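## Task

Take the 96-well plate out of plate nest N1 and place it in the blue bin marked GENERAL, one of three look-alike bins. At the end all three bins must be standing upright, and the plate must rest in the bin on its own without the robot supporting it. Release the plate and pull the gripper away once finished.

## Robot and tools

ROBOT. One arm with five joints (waist, shoulder, elbow, wrist pitch, wrist roll) ending in a two-finger gripper. Because there are only five joints, the wrist flange axis can lean toward or away from the base but cannot tilt sideways. The fingers project off to one side of the flange; with the flange pointing straight down they are horizontal, and wrist roll rotates them around. In the gripper's own axes the fingers point along +x and close along y. end_effector_position is the spot between the finger pads, roughly 2 cm short of the tips. The plate may only be released when it sits completely inside the bin.

FRAME. All poses use the scene frame: origin on the table surface under the arm base, +z upward, +y to the left when facing along +x. Distances are in metres, orientation is a quaternion written w first (qw, qx, qy, qz). The base may sit slightly tilted, and the reported hand position can be off, increasingly so far from the base.

ROW FORMAT. A row is 8 numbers: x, y, z, qw, qx, qy, qz, opening. It is an absolute target pose for the gripper in the scene frame, not an offset. Opening runs from -1 (closed, pads still 0.071 m apart) to +1 (fully open, 0.150 m). There is a single arm, so each row is just one list of 8 numbers.

TOOLS.
execute_actions: argument actions is a list holding zero or one item. Empty list: no command, returns state plus pictures. An action item {"rows": [...], "steps": n} has 1 to 15 rows and n from 7 to 15 (default 15); each step lasts 1/30 s and uses one row, the final row repeating to fill remaining steps. A wait item {"steps": n} with n up to 300 sends nothing and returns after n steps measured from the previous result, your reply time included. Optional pictures (true/false) adds camera images. A call is rejected, with nothing sent, if the target lies over 0.6 m from the last reported position along any gripper axis.
move: argument target is one 8-number row (absolute pose, scene frame); speed in m/s from 0.002 to 0.5, default 0.25, with rotation capped at twice that figure in rad/s. It drives a straight-line path of 0.5 to 10 s (longer paths are cut off at 10 s, short of the goal). The opening is commanded when the move begins. It turns the short way round and does not slow for obstacles; the real gripper can lag, drift off the line, or overshoot the speed, especially with the arm near full stretch. Tilted-gripper straight paths often finish held or off_target. Its result adds a move: line with the outcome (done, off_target, moving, held, fault), any limits that acted (paced = pose clipped; held = some steps blocked, after which the arm may suddenly go fast) and the remaining distance to target.
wait: seconds from 0 to 10; nothing new is sent.
zoom_image: camera (cam_head_left, cam_head_right, cam_high, cam_low, cam_wrist) and region [x0, y0, x1, y1] in pixels from the image's top-left, at most 504 by 504. Image sizes: cam_wrist 616x616, the others 672x504.
finished_scene: scene number; ends that scene permanently and reports whether the goal was met, then gives the next task.

MOTION. Every control step, the commanded pose is limited to 70 mm and 16 degrees away from the measured pose, then reached through damped inverse kinematics. After an action, the arm only continues to the last limited pose, so a distant target needs several calls; read the returned pose and send the remainder. The simulation keeps running while you think: the last 7 steps of each action run after its result is taken, and your writing time adds to the elapsed time. Joint drive speed tops out at 3.14 rad/s. The elbow never fully straightens.

RESULT LINES. The state line gives end_effector_position, end_effector_quat_wxyz and linear/angular velocities. Joint positions and Joint velocities list waist, shoulder, elbow, wrist pitch, wrist roll (rad, rad/s), then the pad gap (m). Ranges: waist -6.283..6.283, shoulder -2.059..2.094, elbow -3.927..0.192, wrist pitch -1.693..3.142, wrist roll -6.283..6.283. grip_measured is the finger opening on the command scale, possibly off by up to 0.025 consistently. A pose unreachable line or HELD marks steps where the clearance check (which treats any mount under the base as arm) changed or blocked the command. Hand target, present only when nothing is pending, is the pose currently being driven toward.

GRIPPING. To keep hold, command an opening at least about 0.04 below grip_measured. Each pad pushes with about 20 N; closing quickly can squeeze harder and may spring the fingers open.

HAZARDS. Load limits (N m): waist 44, shoulder 44, elbow 26.4, wrist pitch 17.6, wrist roll 17.6, including the held object's weight. Hitting one triggers a torque fault: the arm backs off, pauses 10 s and drops the rest of the call. Motors heat while holding a load; a MOTOR HOT warning appears at 65 °C and at 80 °C brakes engage until cooled (OVER-TEMPERATURE FAULT). Fast moves and targets set deep past a contact strike and press harder. Occasional tugs on the held plate or pushes on loose items can happen. Avoid dropping or slamming the plate, knocking bins over, and pushing anything off the table, which ends the scene. Quick, smooth, low-effort motion is preferred.

Each tool is called after ">>>" as name(argument=value, ...) on one line, values as JSON.

## Session

>>> execute_actions(actions=[])

Scene clock: 0.00 s of 8400.00 s.
end_effector_position=(+0.2311, -0.0902, +0.1377) grip_measured=+1.00 end_effector_quat_wxyz=(+0.847, -0.092, +0.079, -0.517) end_effector_velocity=(+0.000, -0.000, +0.000) end_effector_angular_velocity=(-0.000, -0.000, -0.001)
Joint positions: [ 0.26   0.012 -0.002  0.235  1.342  0.15 ]
Joint velocities: [-0.001  0.    -0.    -0.     0.001  0.   ]
Hand target: +0.231, -0.090, +0.138; +0.847, -0.092, +0.079, -0.517

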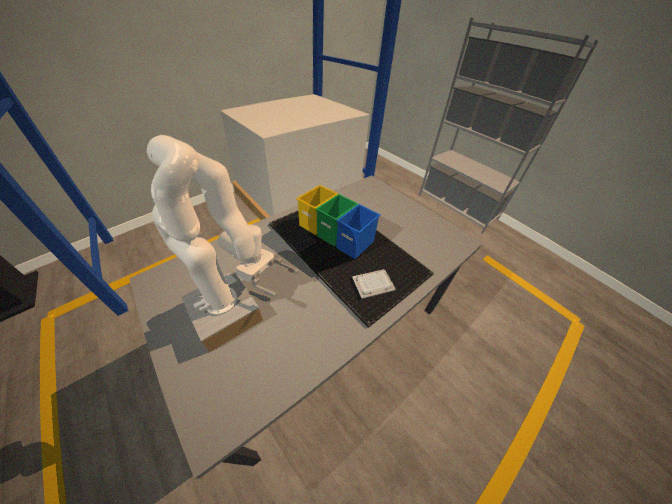

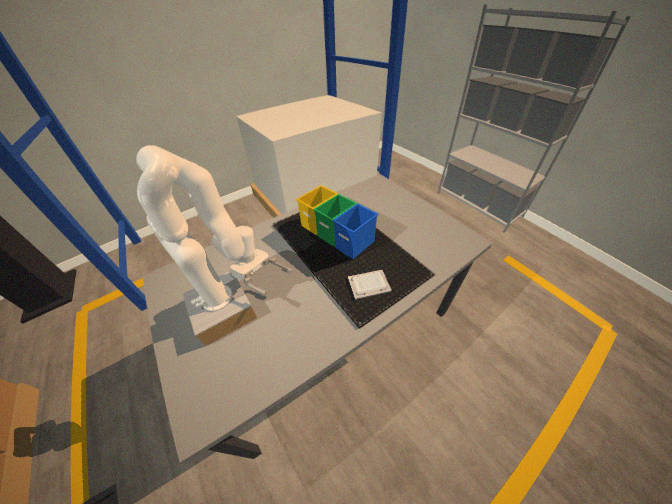

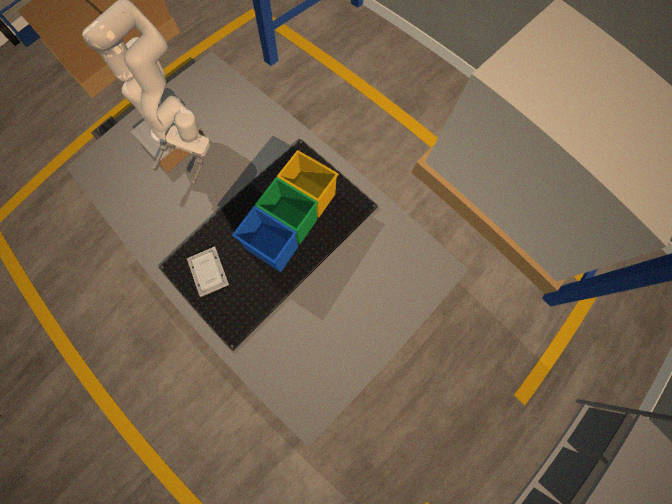

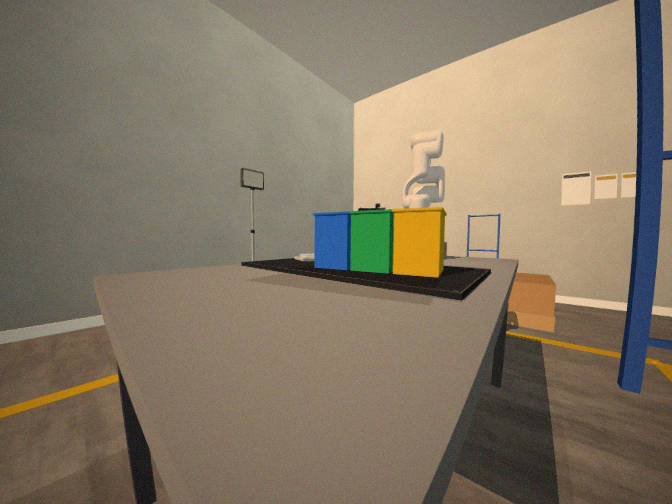

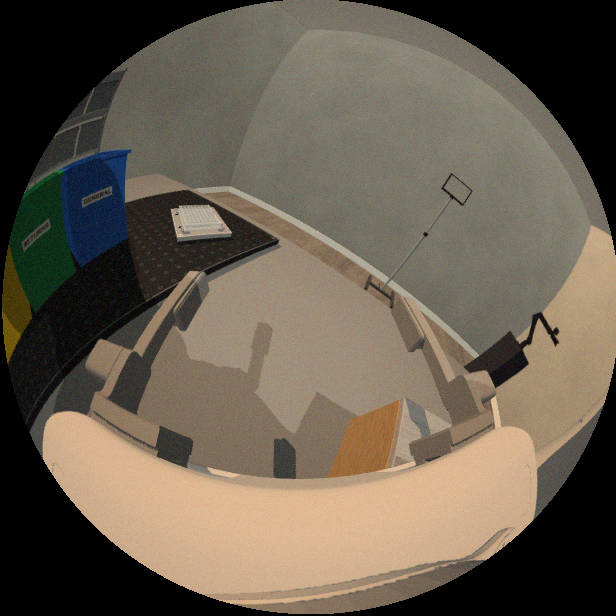

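>>> move(target=[0.33,-0.12,0.2,0.924,0,0,-0.383,1])

Scene clock: 1.77 s of 8400.00 s.
end_effector_position=(+0.3298, -0.1199, +0.2001) grip_measured=+1.00 end_effector_quat_wxyz=(+0.924, -0.007, -0.002, -0.383) end_effector_velocity=(+0.002, -0.000, +0.001) end_effector_angular_velocity=(-0.000, -0.006, +0.004)
Joint positions: [-0.06  -0.249 -0.031  0.287  0.713  0.15 ]
Joint velocities: [-0.004  0.004 -0.004 -0.006 -0.008  0.   ]
Hand target: +0.330, -0.120, +0.200; +0.924, -0.007, -0.002, -0.383
Off the commanded pose: 0.000 m, 1 deg.
Kept back: nothing.
move: done

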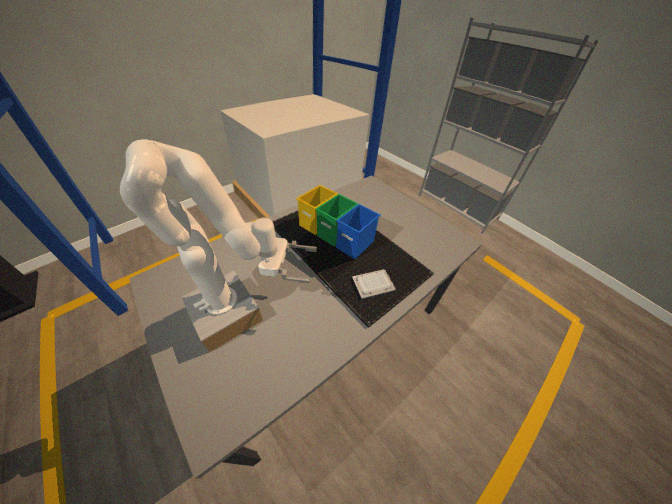

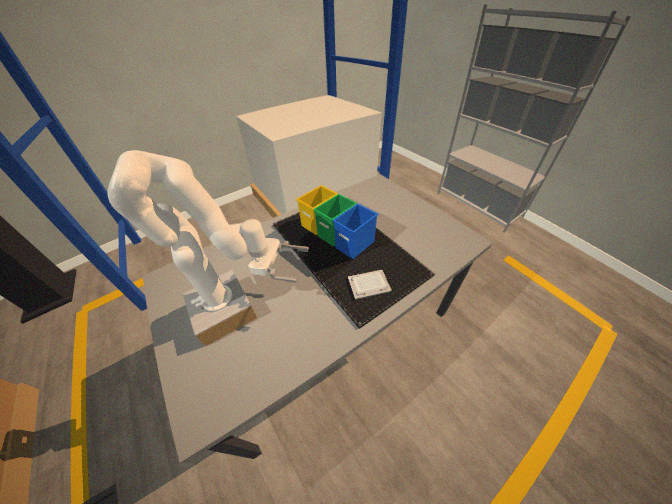

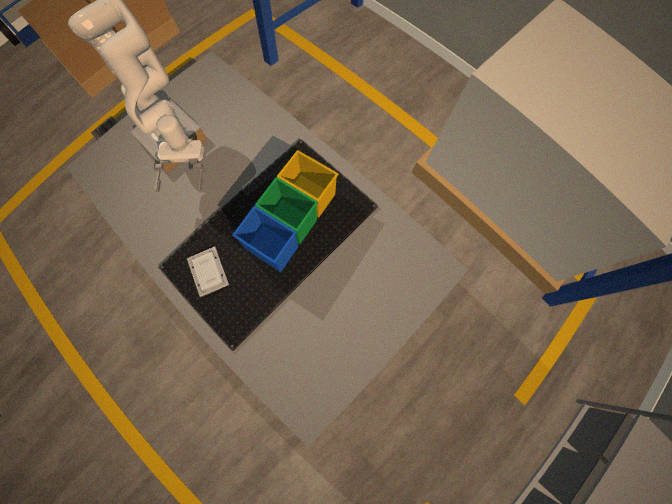

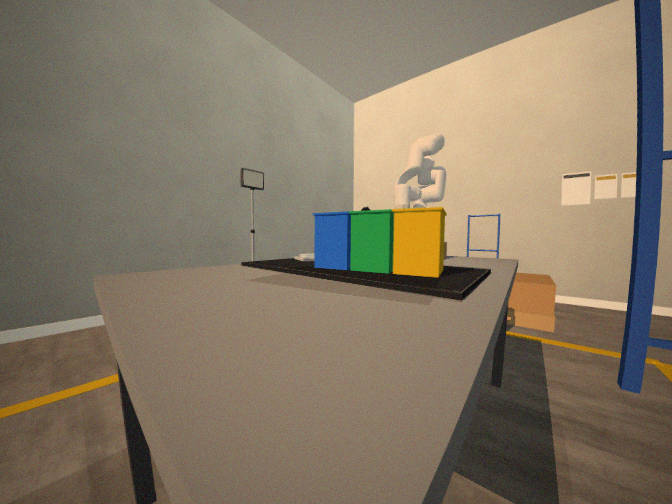

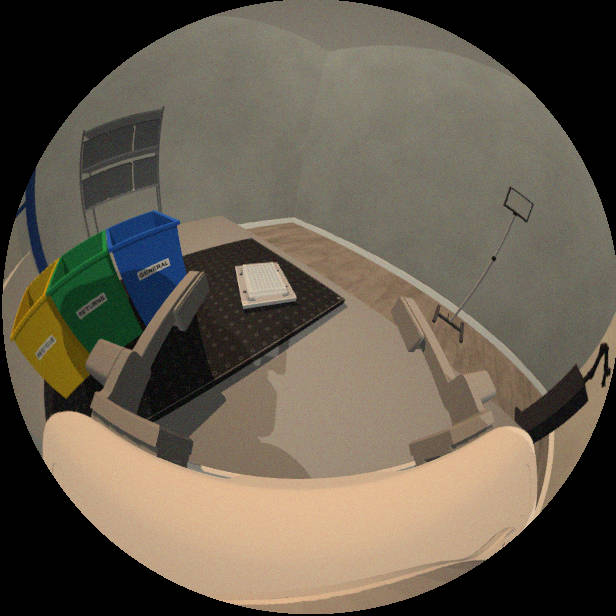

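>>> move(target=[0.46,-0.22,0.15,0.924,0,0,-0.383,1])

Scene clock: 3.33 s of 8400.00 s.
end_effector_position=(+0.4599, -0.2198, +0.1498) grip_measured=+1.00 end_effector_quat_wxyz=(+0.924, -0.006, -0.001, -0.383) end_effector_velocity=(+0.001, -0.001, -0.001) end_effector_angular_velocity=(-0.000, -0.000, -0.002)
Joint positions: [-0.301  0.359 -0.574  0.224  0.471  0.15 ]
Joint velocities: [-0.002  0.006 -0.007  0.001  0.     0.   ]
Hand target: +0.460, -0.220, +0.150; +0.924, -0.006, -0.001, -0.383
Off the commanded pose: 0.000 m, 1 deg.
Kept back: nothing.
move: done

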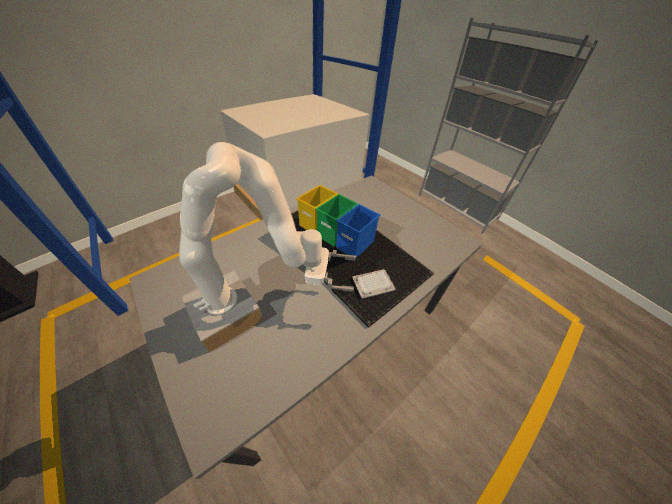

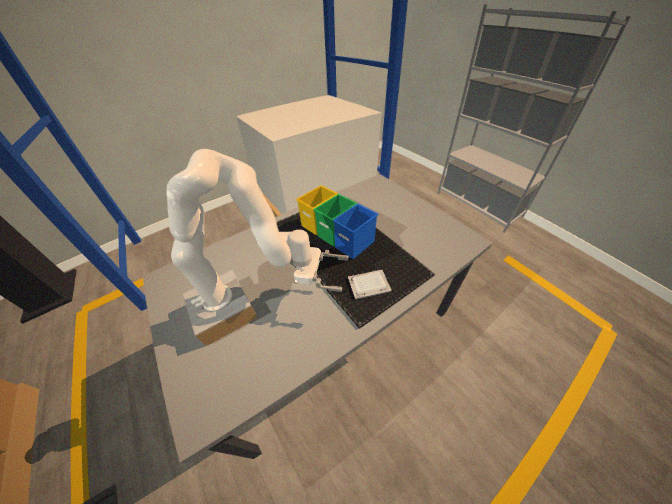

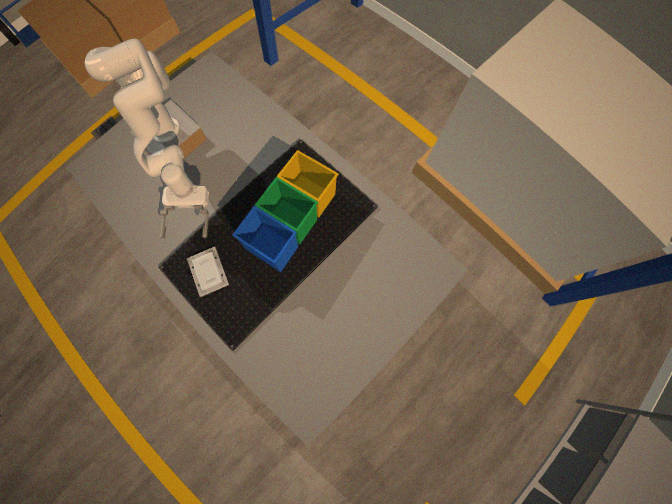

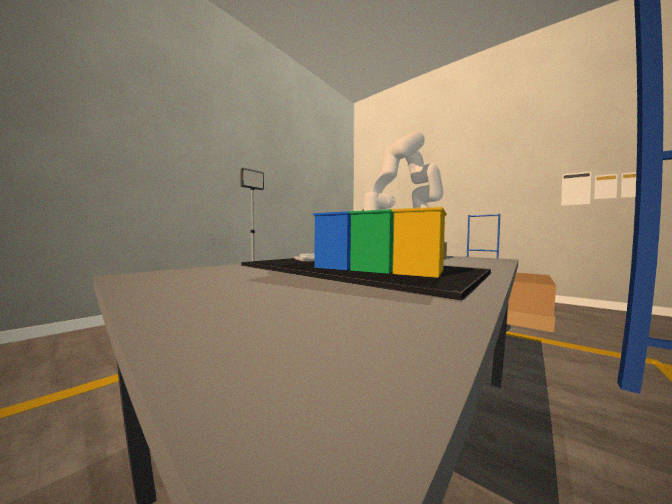

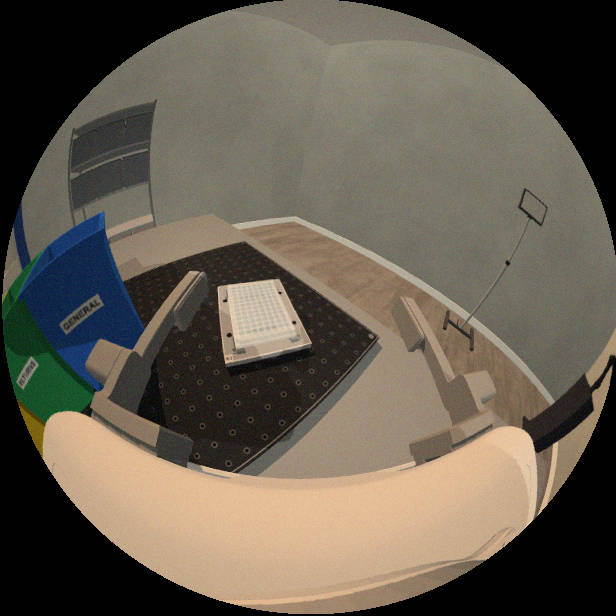

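>>> move(target=[0.51,-0.2,0.07,0.954,0,0,-0.301,1])

Scene clock: 4.73 s of 8400.00 s.
end_effector_position=(+0.5099, -0.1999, +0.0702) grip_measured=+1.00 end_effector_quat_wxyz=(+0.954, -0.006, -0.000, -0.301) end_effector_velocity=(-0.000, +0.000, -0.003) end_effector_angular_velocity=(+0.001, +0.004, +0.002)
Joint positions: [-0.273  0.695 -0.781  0.095  0.325  0.15 ]
Joint velocities: [ 0.     0.007 -0.004  0.    -0.001  0.   ]
Hand target: +0.510, -0.200, +0.070; +0.954, -0.006, -0.000, -0.301
Off the commanded pose: 0.000 m, 1 deg.
Kept back: nothing.
move: done

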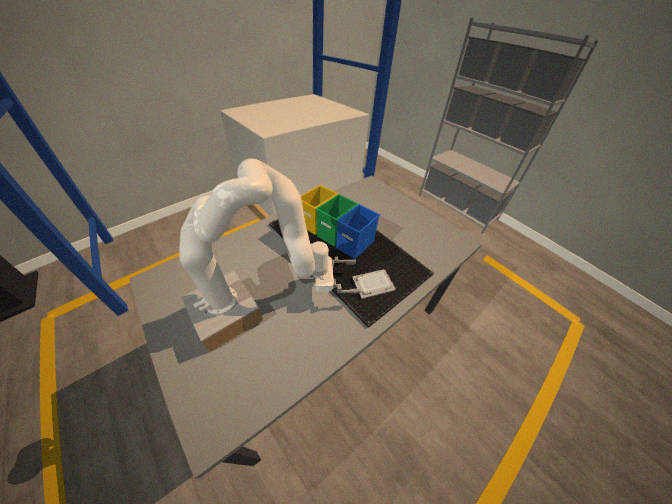

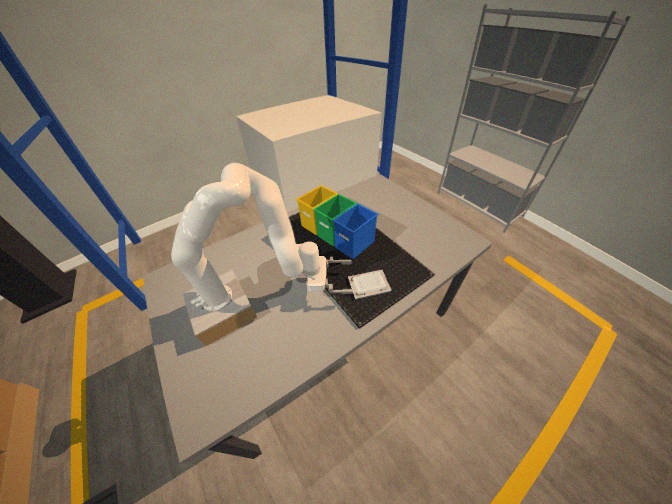

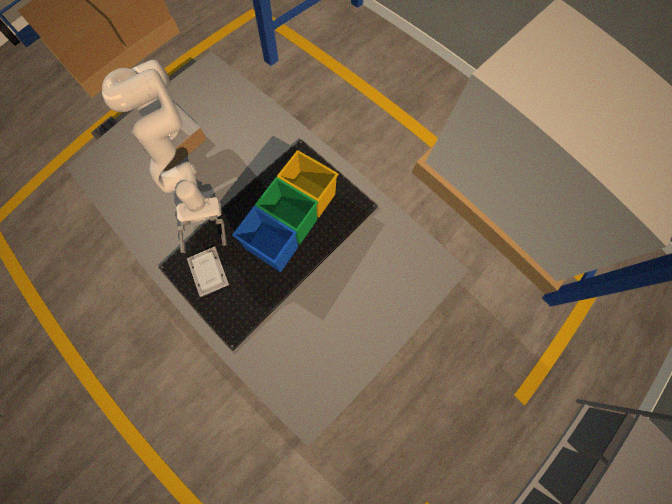

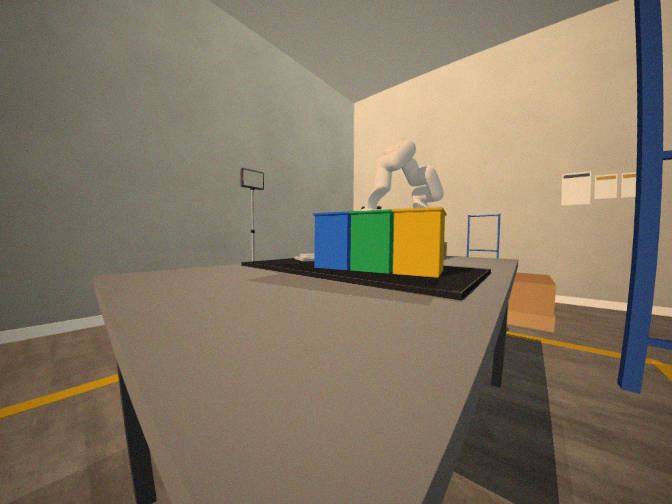

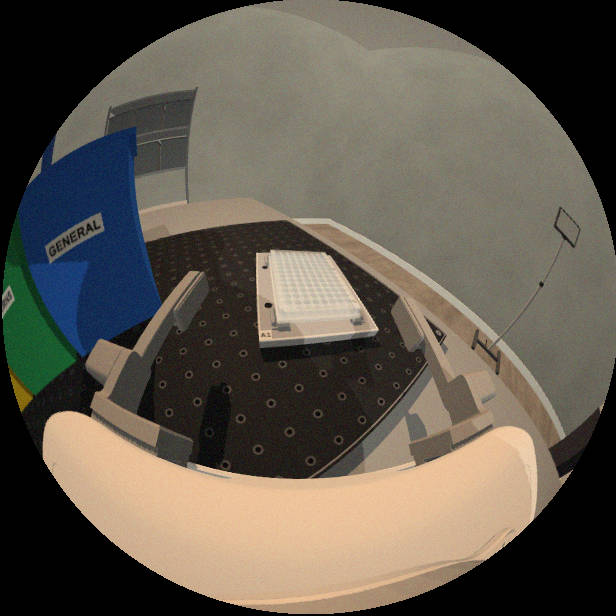

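>>> move(target=[0.595,-0.25,0.06,0.97,0,0,-0.242,1])

Scene clock: 7.37 s of 8400.00 s.
end_effector_position=(+0.5948, -0.2497, +0.0600) grip_measured=+1.00 end_effector_quat_wxyz=(+0.970, -0.006, +0.001, -0.242) end_effector_velocity=(+0.002, -0.002, +0.001) end_effector_angular_velocity=(-0.001, -0.002, -0.001)
Joint positions: [-0.356  0.86  -1.149  0.299  0.12   0.15 ]
Joint velocities: [-0.002  0.003 -0.009  0.003 -0.001  0.   ]
Hand target: +0.595, -0.250, +0.060; +0.970, -0.006, +0.001, -0.242
Off the commanded pose: 0.000 m, 1 deg.
Kept back: nothing.
move: done

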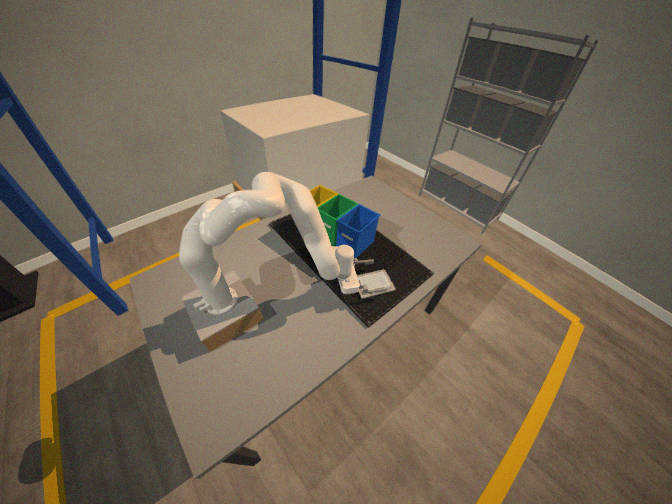

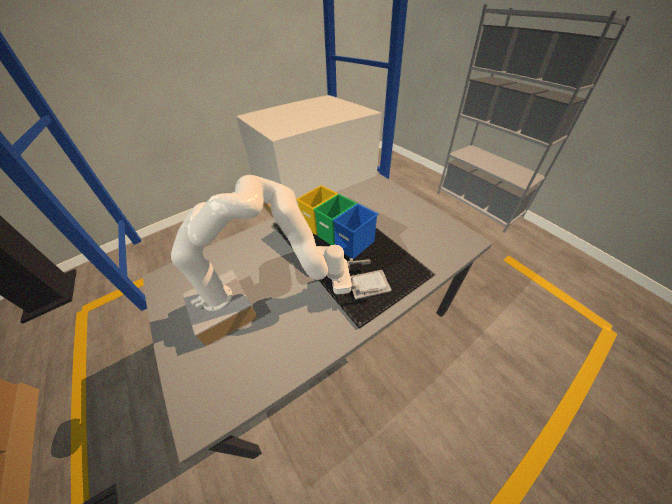

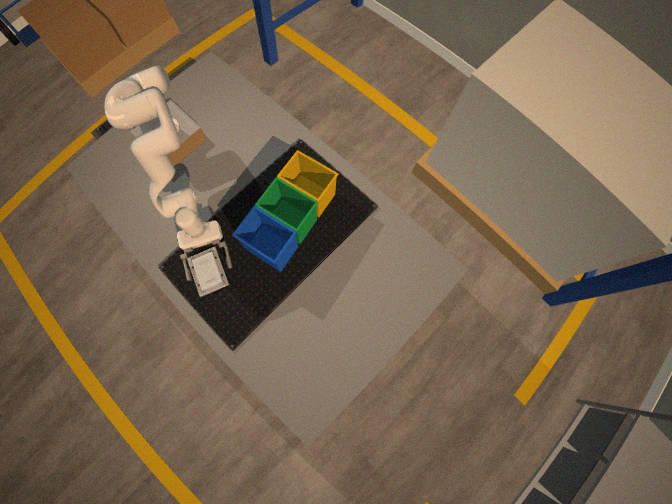

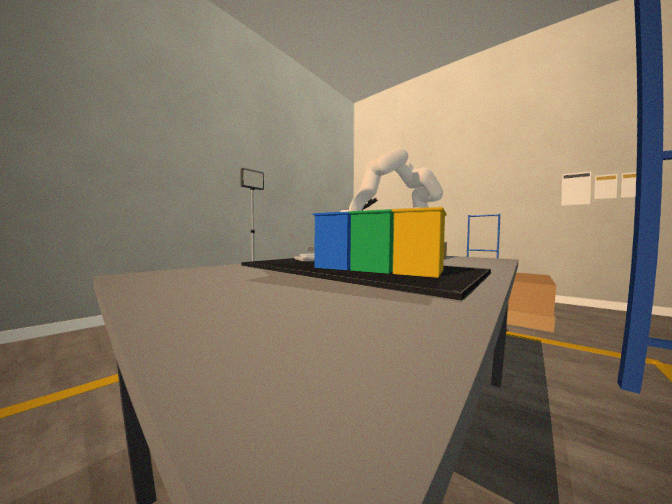

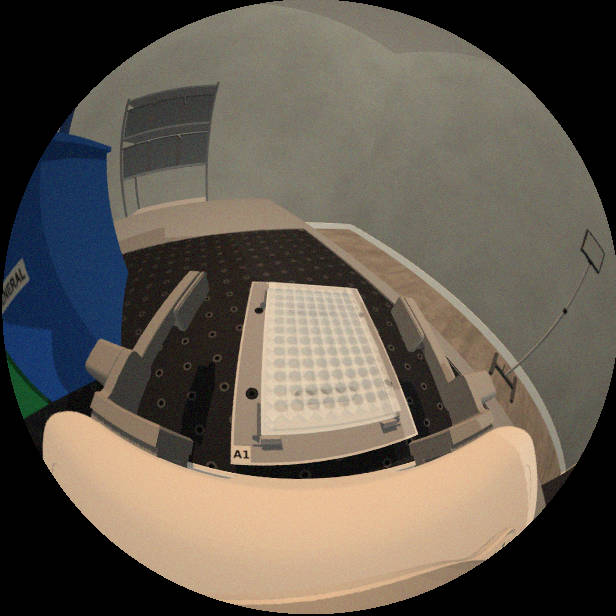

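>>> move(target=[0.609,-0.266,0.036,0.97,0,0,-0.242,1], speed=0.08)

>>> zoom_image(camera="cam_head_left", region=[300,220,440,320])

Scene clock: 8.60 s of 8400.00 s.
end_effector_position=(+0.6090, -0.2659, +0.0363) grip_measured=+1.00 end_effector_quat_wxyz=(+0.970, -0.006, +0.001, -0.242) end_effector_velocity=(-0.000, -0.001, -0.002) end_effector_angular_velocity=(+0.001, +0.002, -0.000)
Joint positions: [-0.375  0.965 -1.271  0.316  0.101  0.15 ]
Joint velocities: [-0.001  0.004 -0.004  0.002 -0.001  0.   ]
Hand target: +0.609, -0.266, +0.036; +0.970, -0.006, +0.001, -0.242
Off the commanded pose: 0.000 m, 1 deg.
Kept back: nothing.
move: done

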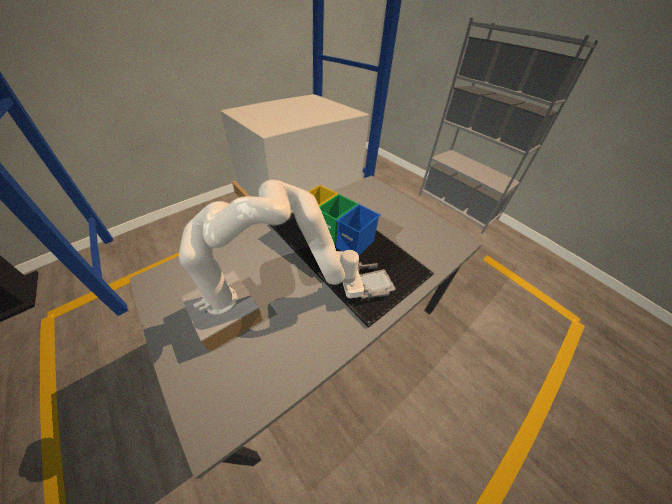

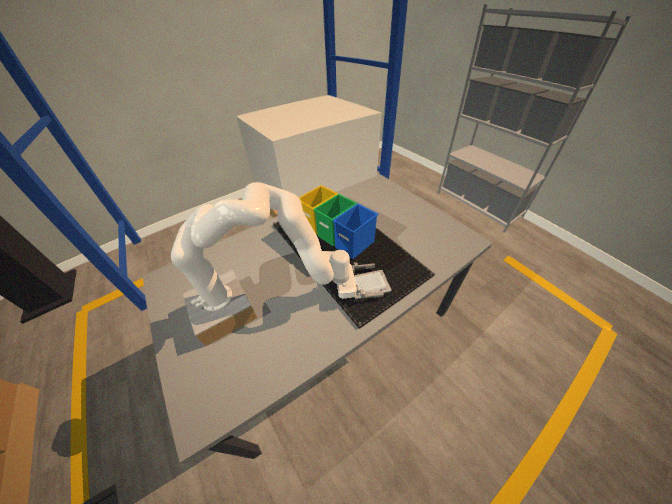

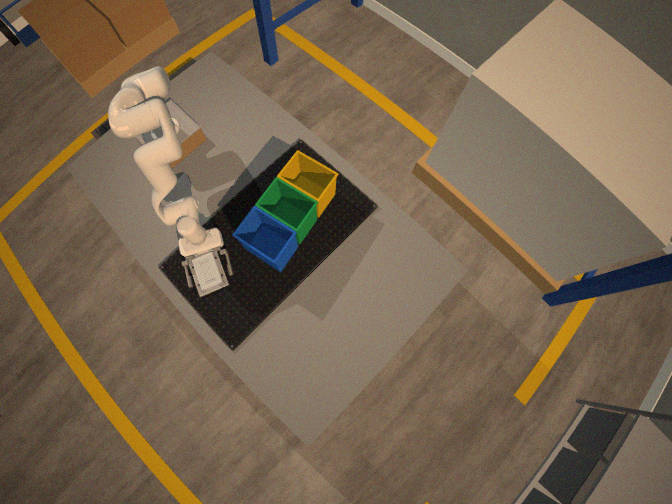

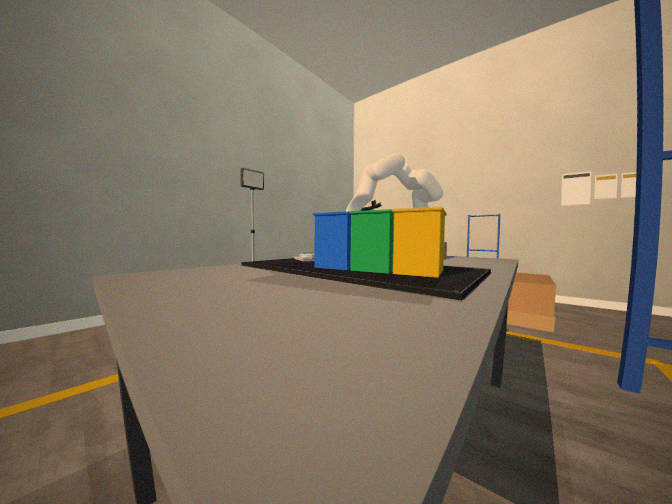

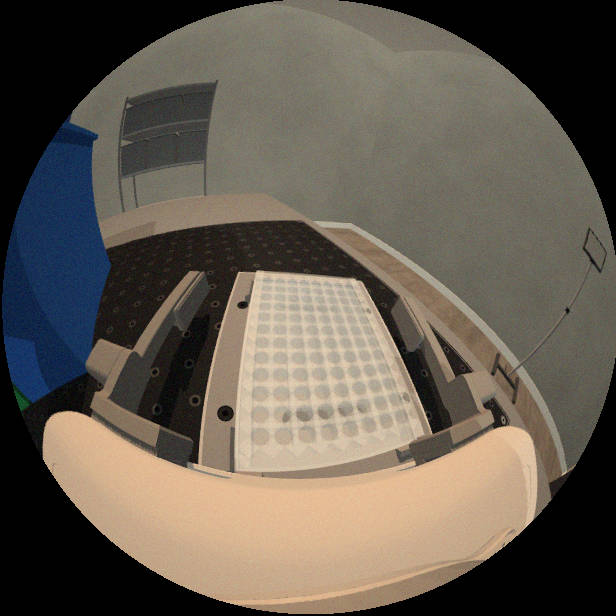

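Region (300, 220, 440, 320) of cam_head_left's 672x504 image, scaled by 3.600, with more detail than that image has; it fills the top 360 rows of this view, and the rest is white.

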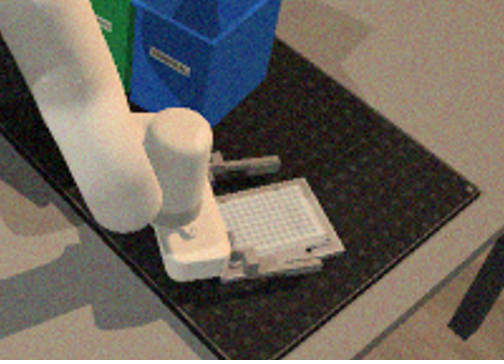

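>>> move(target=[0.609,-0.266,0.027,0.97,0,0,-0.242,1], speed=0.04)

>>> move(target=[0.609,-0.266,0.027,0.97,0,0,-0.242,-0.75])

Scene clock: 9.57 s of 8400.00 s.
end_effector_position=(+0.6090, -0.2660, +0.0271) grip_measured=+1.00 end_effector_quat_wxyz=(+0.970, -0.006, +0.001, -0.242) end_effector_velocity=(+0.002, +0.000, +0.001) end_effector_angular_velocity=(-0.002, -0.005, +0.001)
Joint positions: [-0.375  0.993 -1.288  0.306  0.101  0.15 ]
Joint velocities: [ 0.001  0.002 -0.005 -0.002 -0.     0.   ]
Hand target: +0.609, -0.266, +0.027; +0.970, -0.006, +0.001, -0.242
Off the commanded pose: 0.000 m, 1 deg.
Kept back: nothing.
move: done

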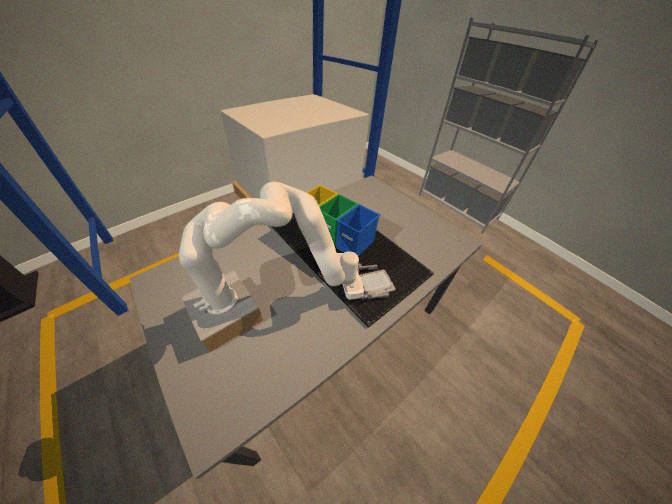

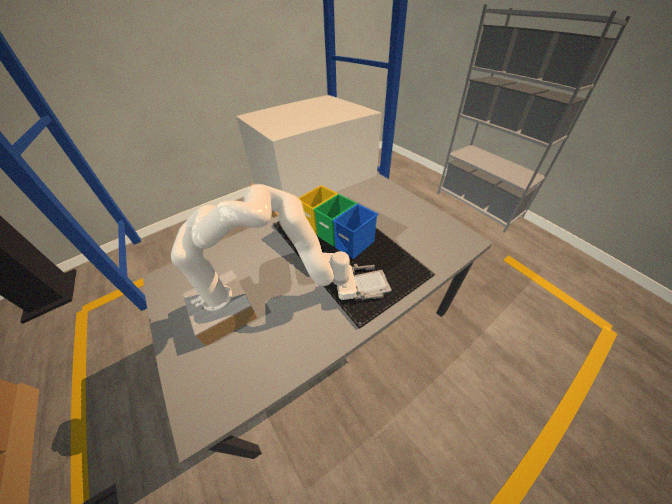

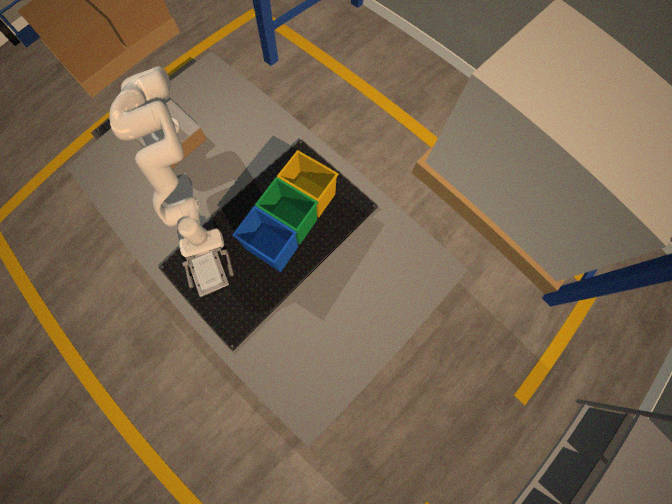

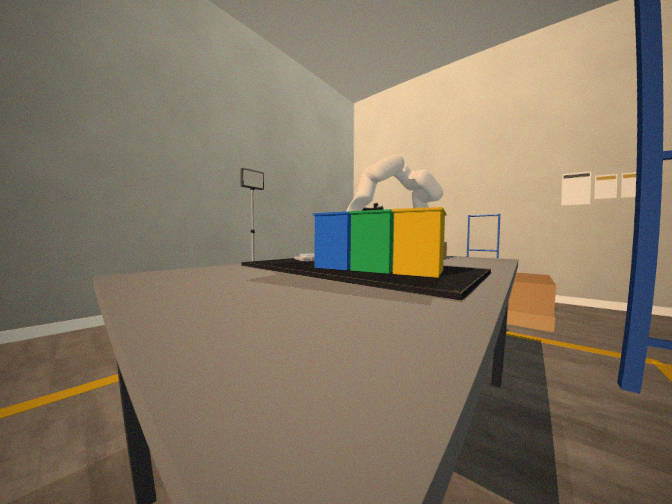

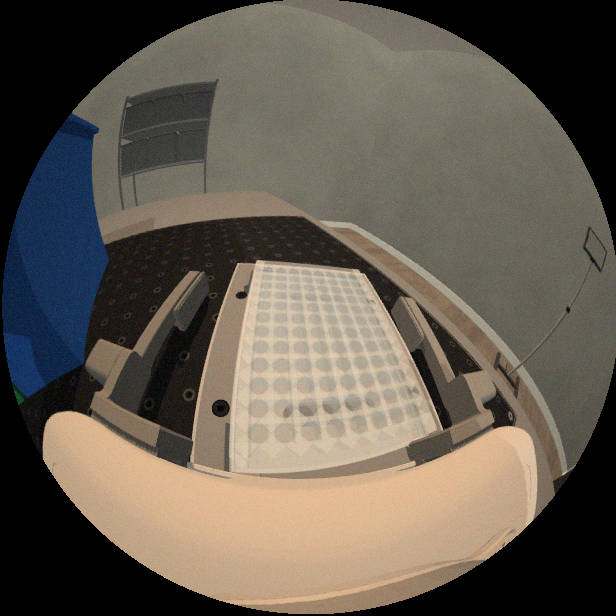

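Scene clock: 10.27 s of 8400.00 s.
end_effector_position=(+0.6077, -0.2690, +0.0272) grip_measured=+0.44 end_effector_quat_wxyz=(+0.969, -0.006, +0.001, -0.246) end_effector_velocity=(-0.000, +0.000, -0.000) end_effector_angular_velocity=(+0.000, +0.001, +0.001)
Joint positions: [-0.379  0.993 -1.288  0.306  0.104  0.128]
Joint velocities: [-0.     0.     0.001  0.    -0.001 -0.   ]
Hand target: +0.609, -0.266, +0.027; +0.970, -0.006, +0.001, -0.242
Off the commanded pose: 0.003 m, 1 deg.
Kept back: nothing.
move: done

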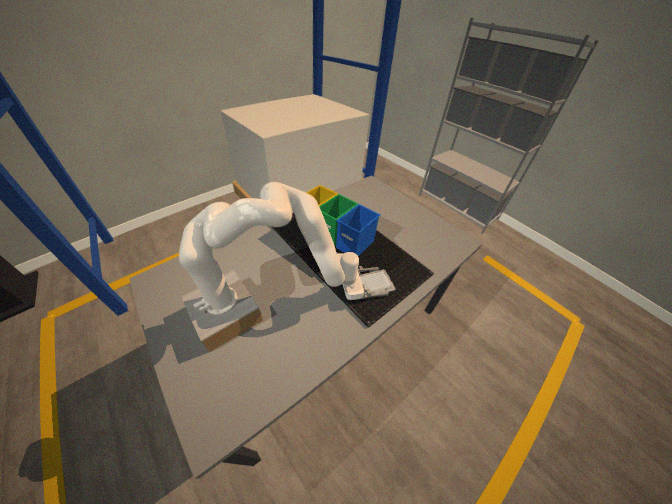

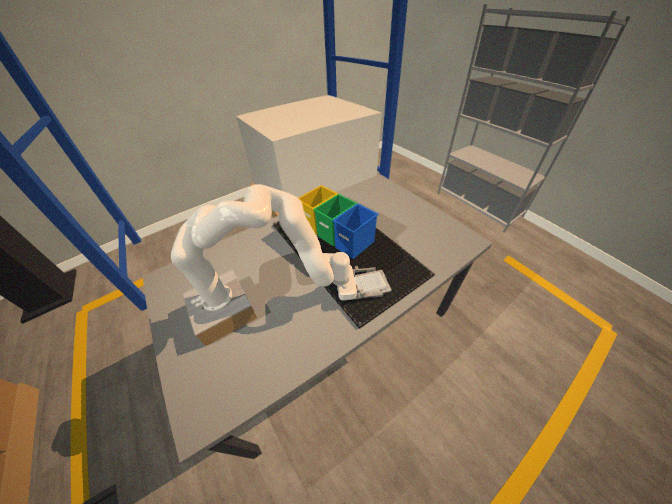

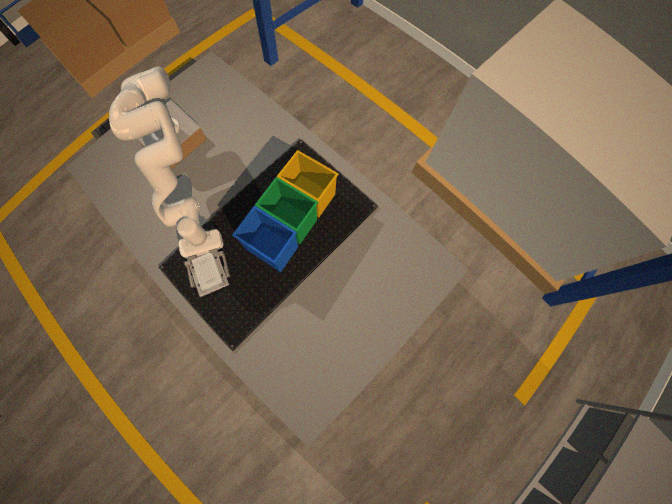

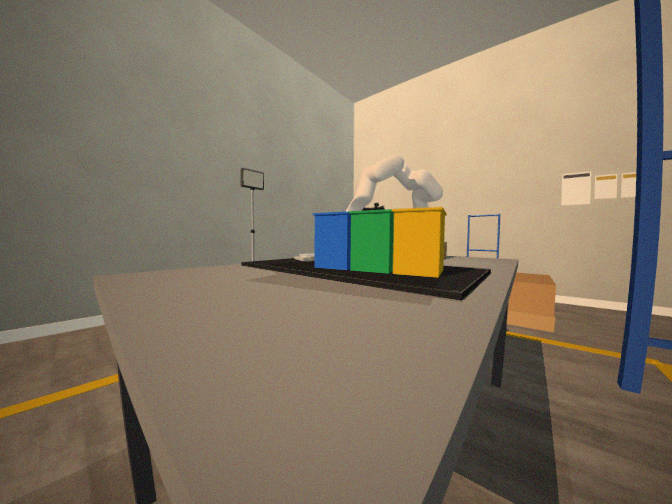

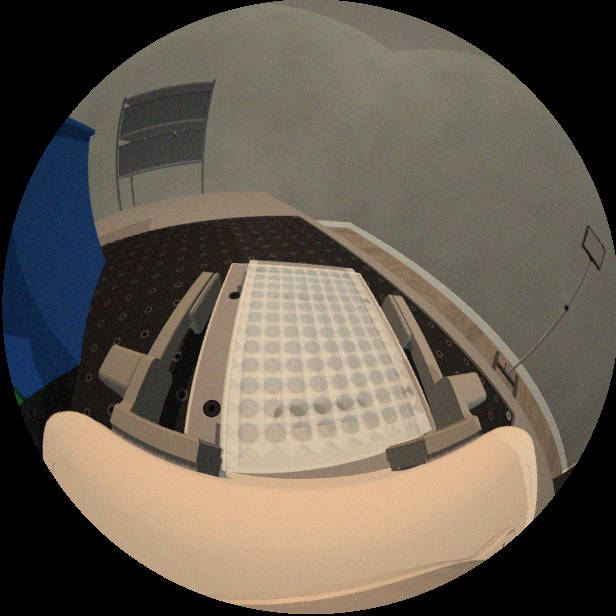

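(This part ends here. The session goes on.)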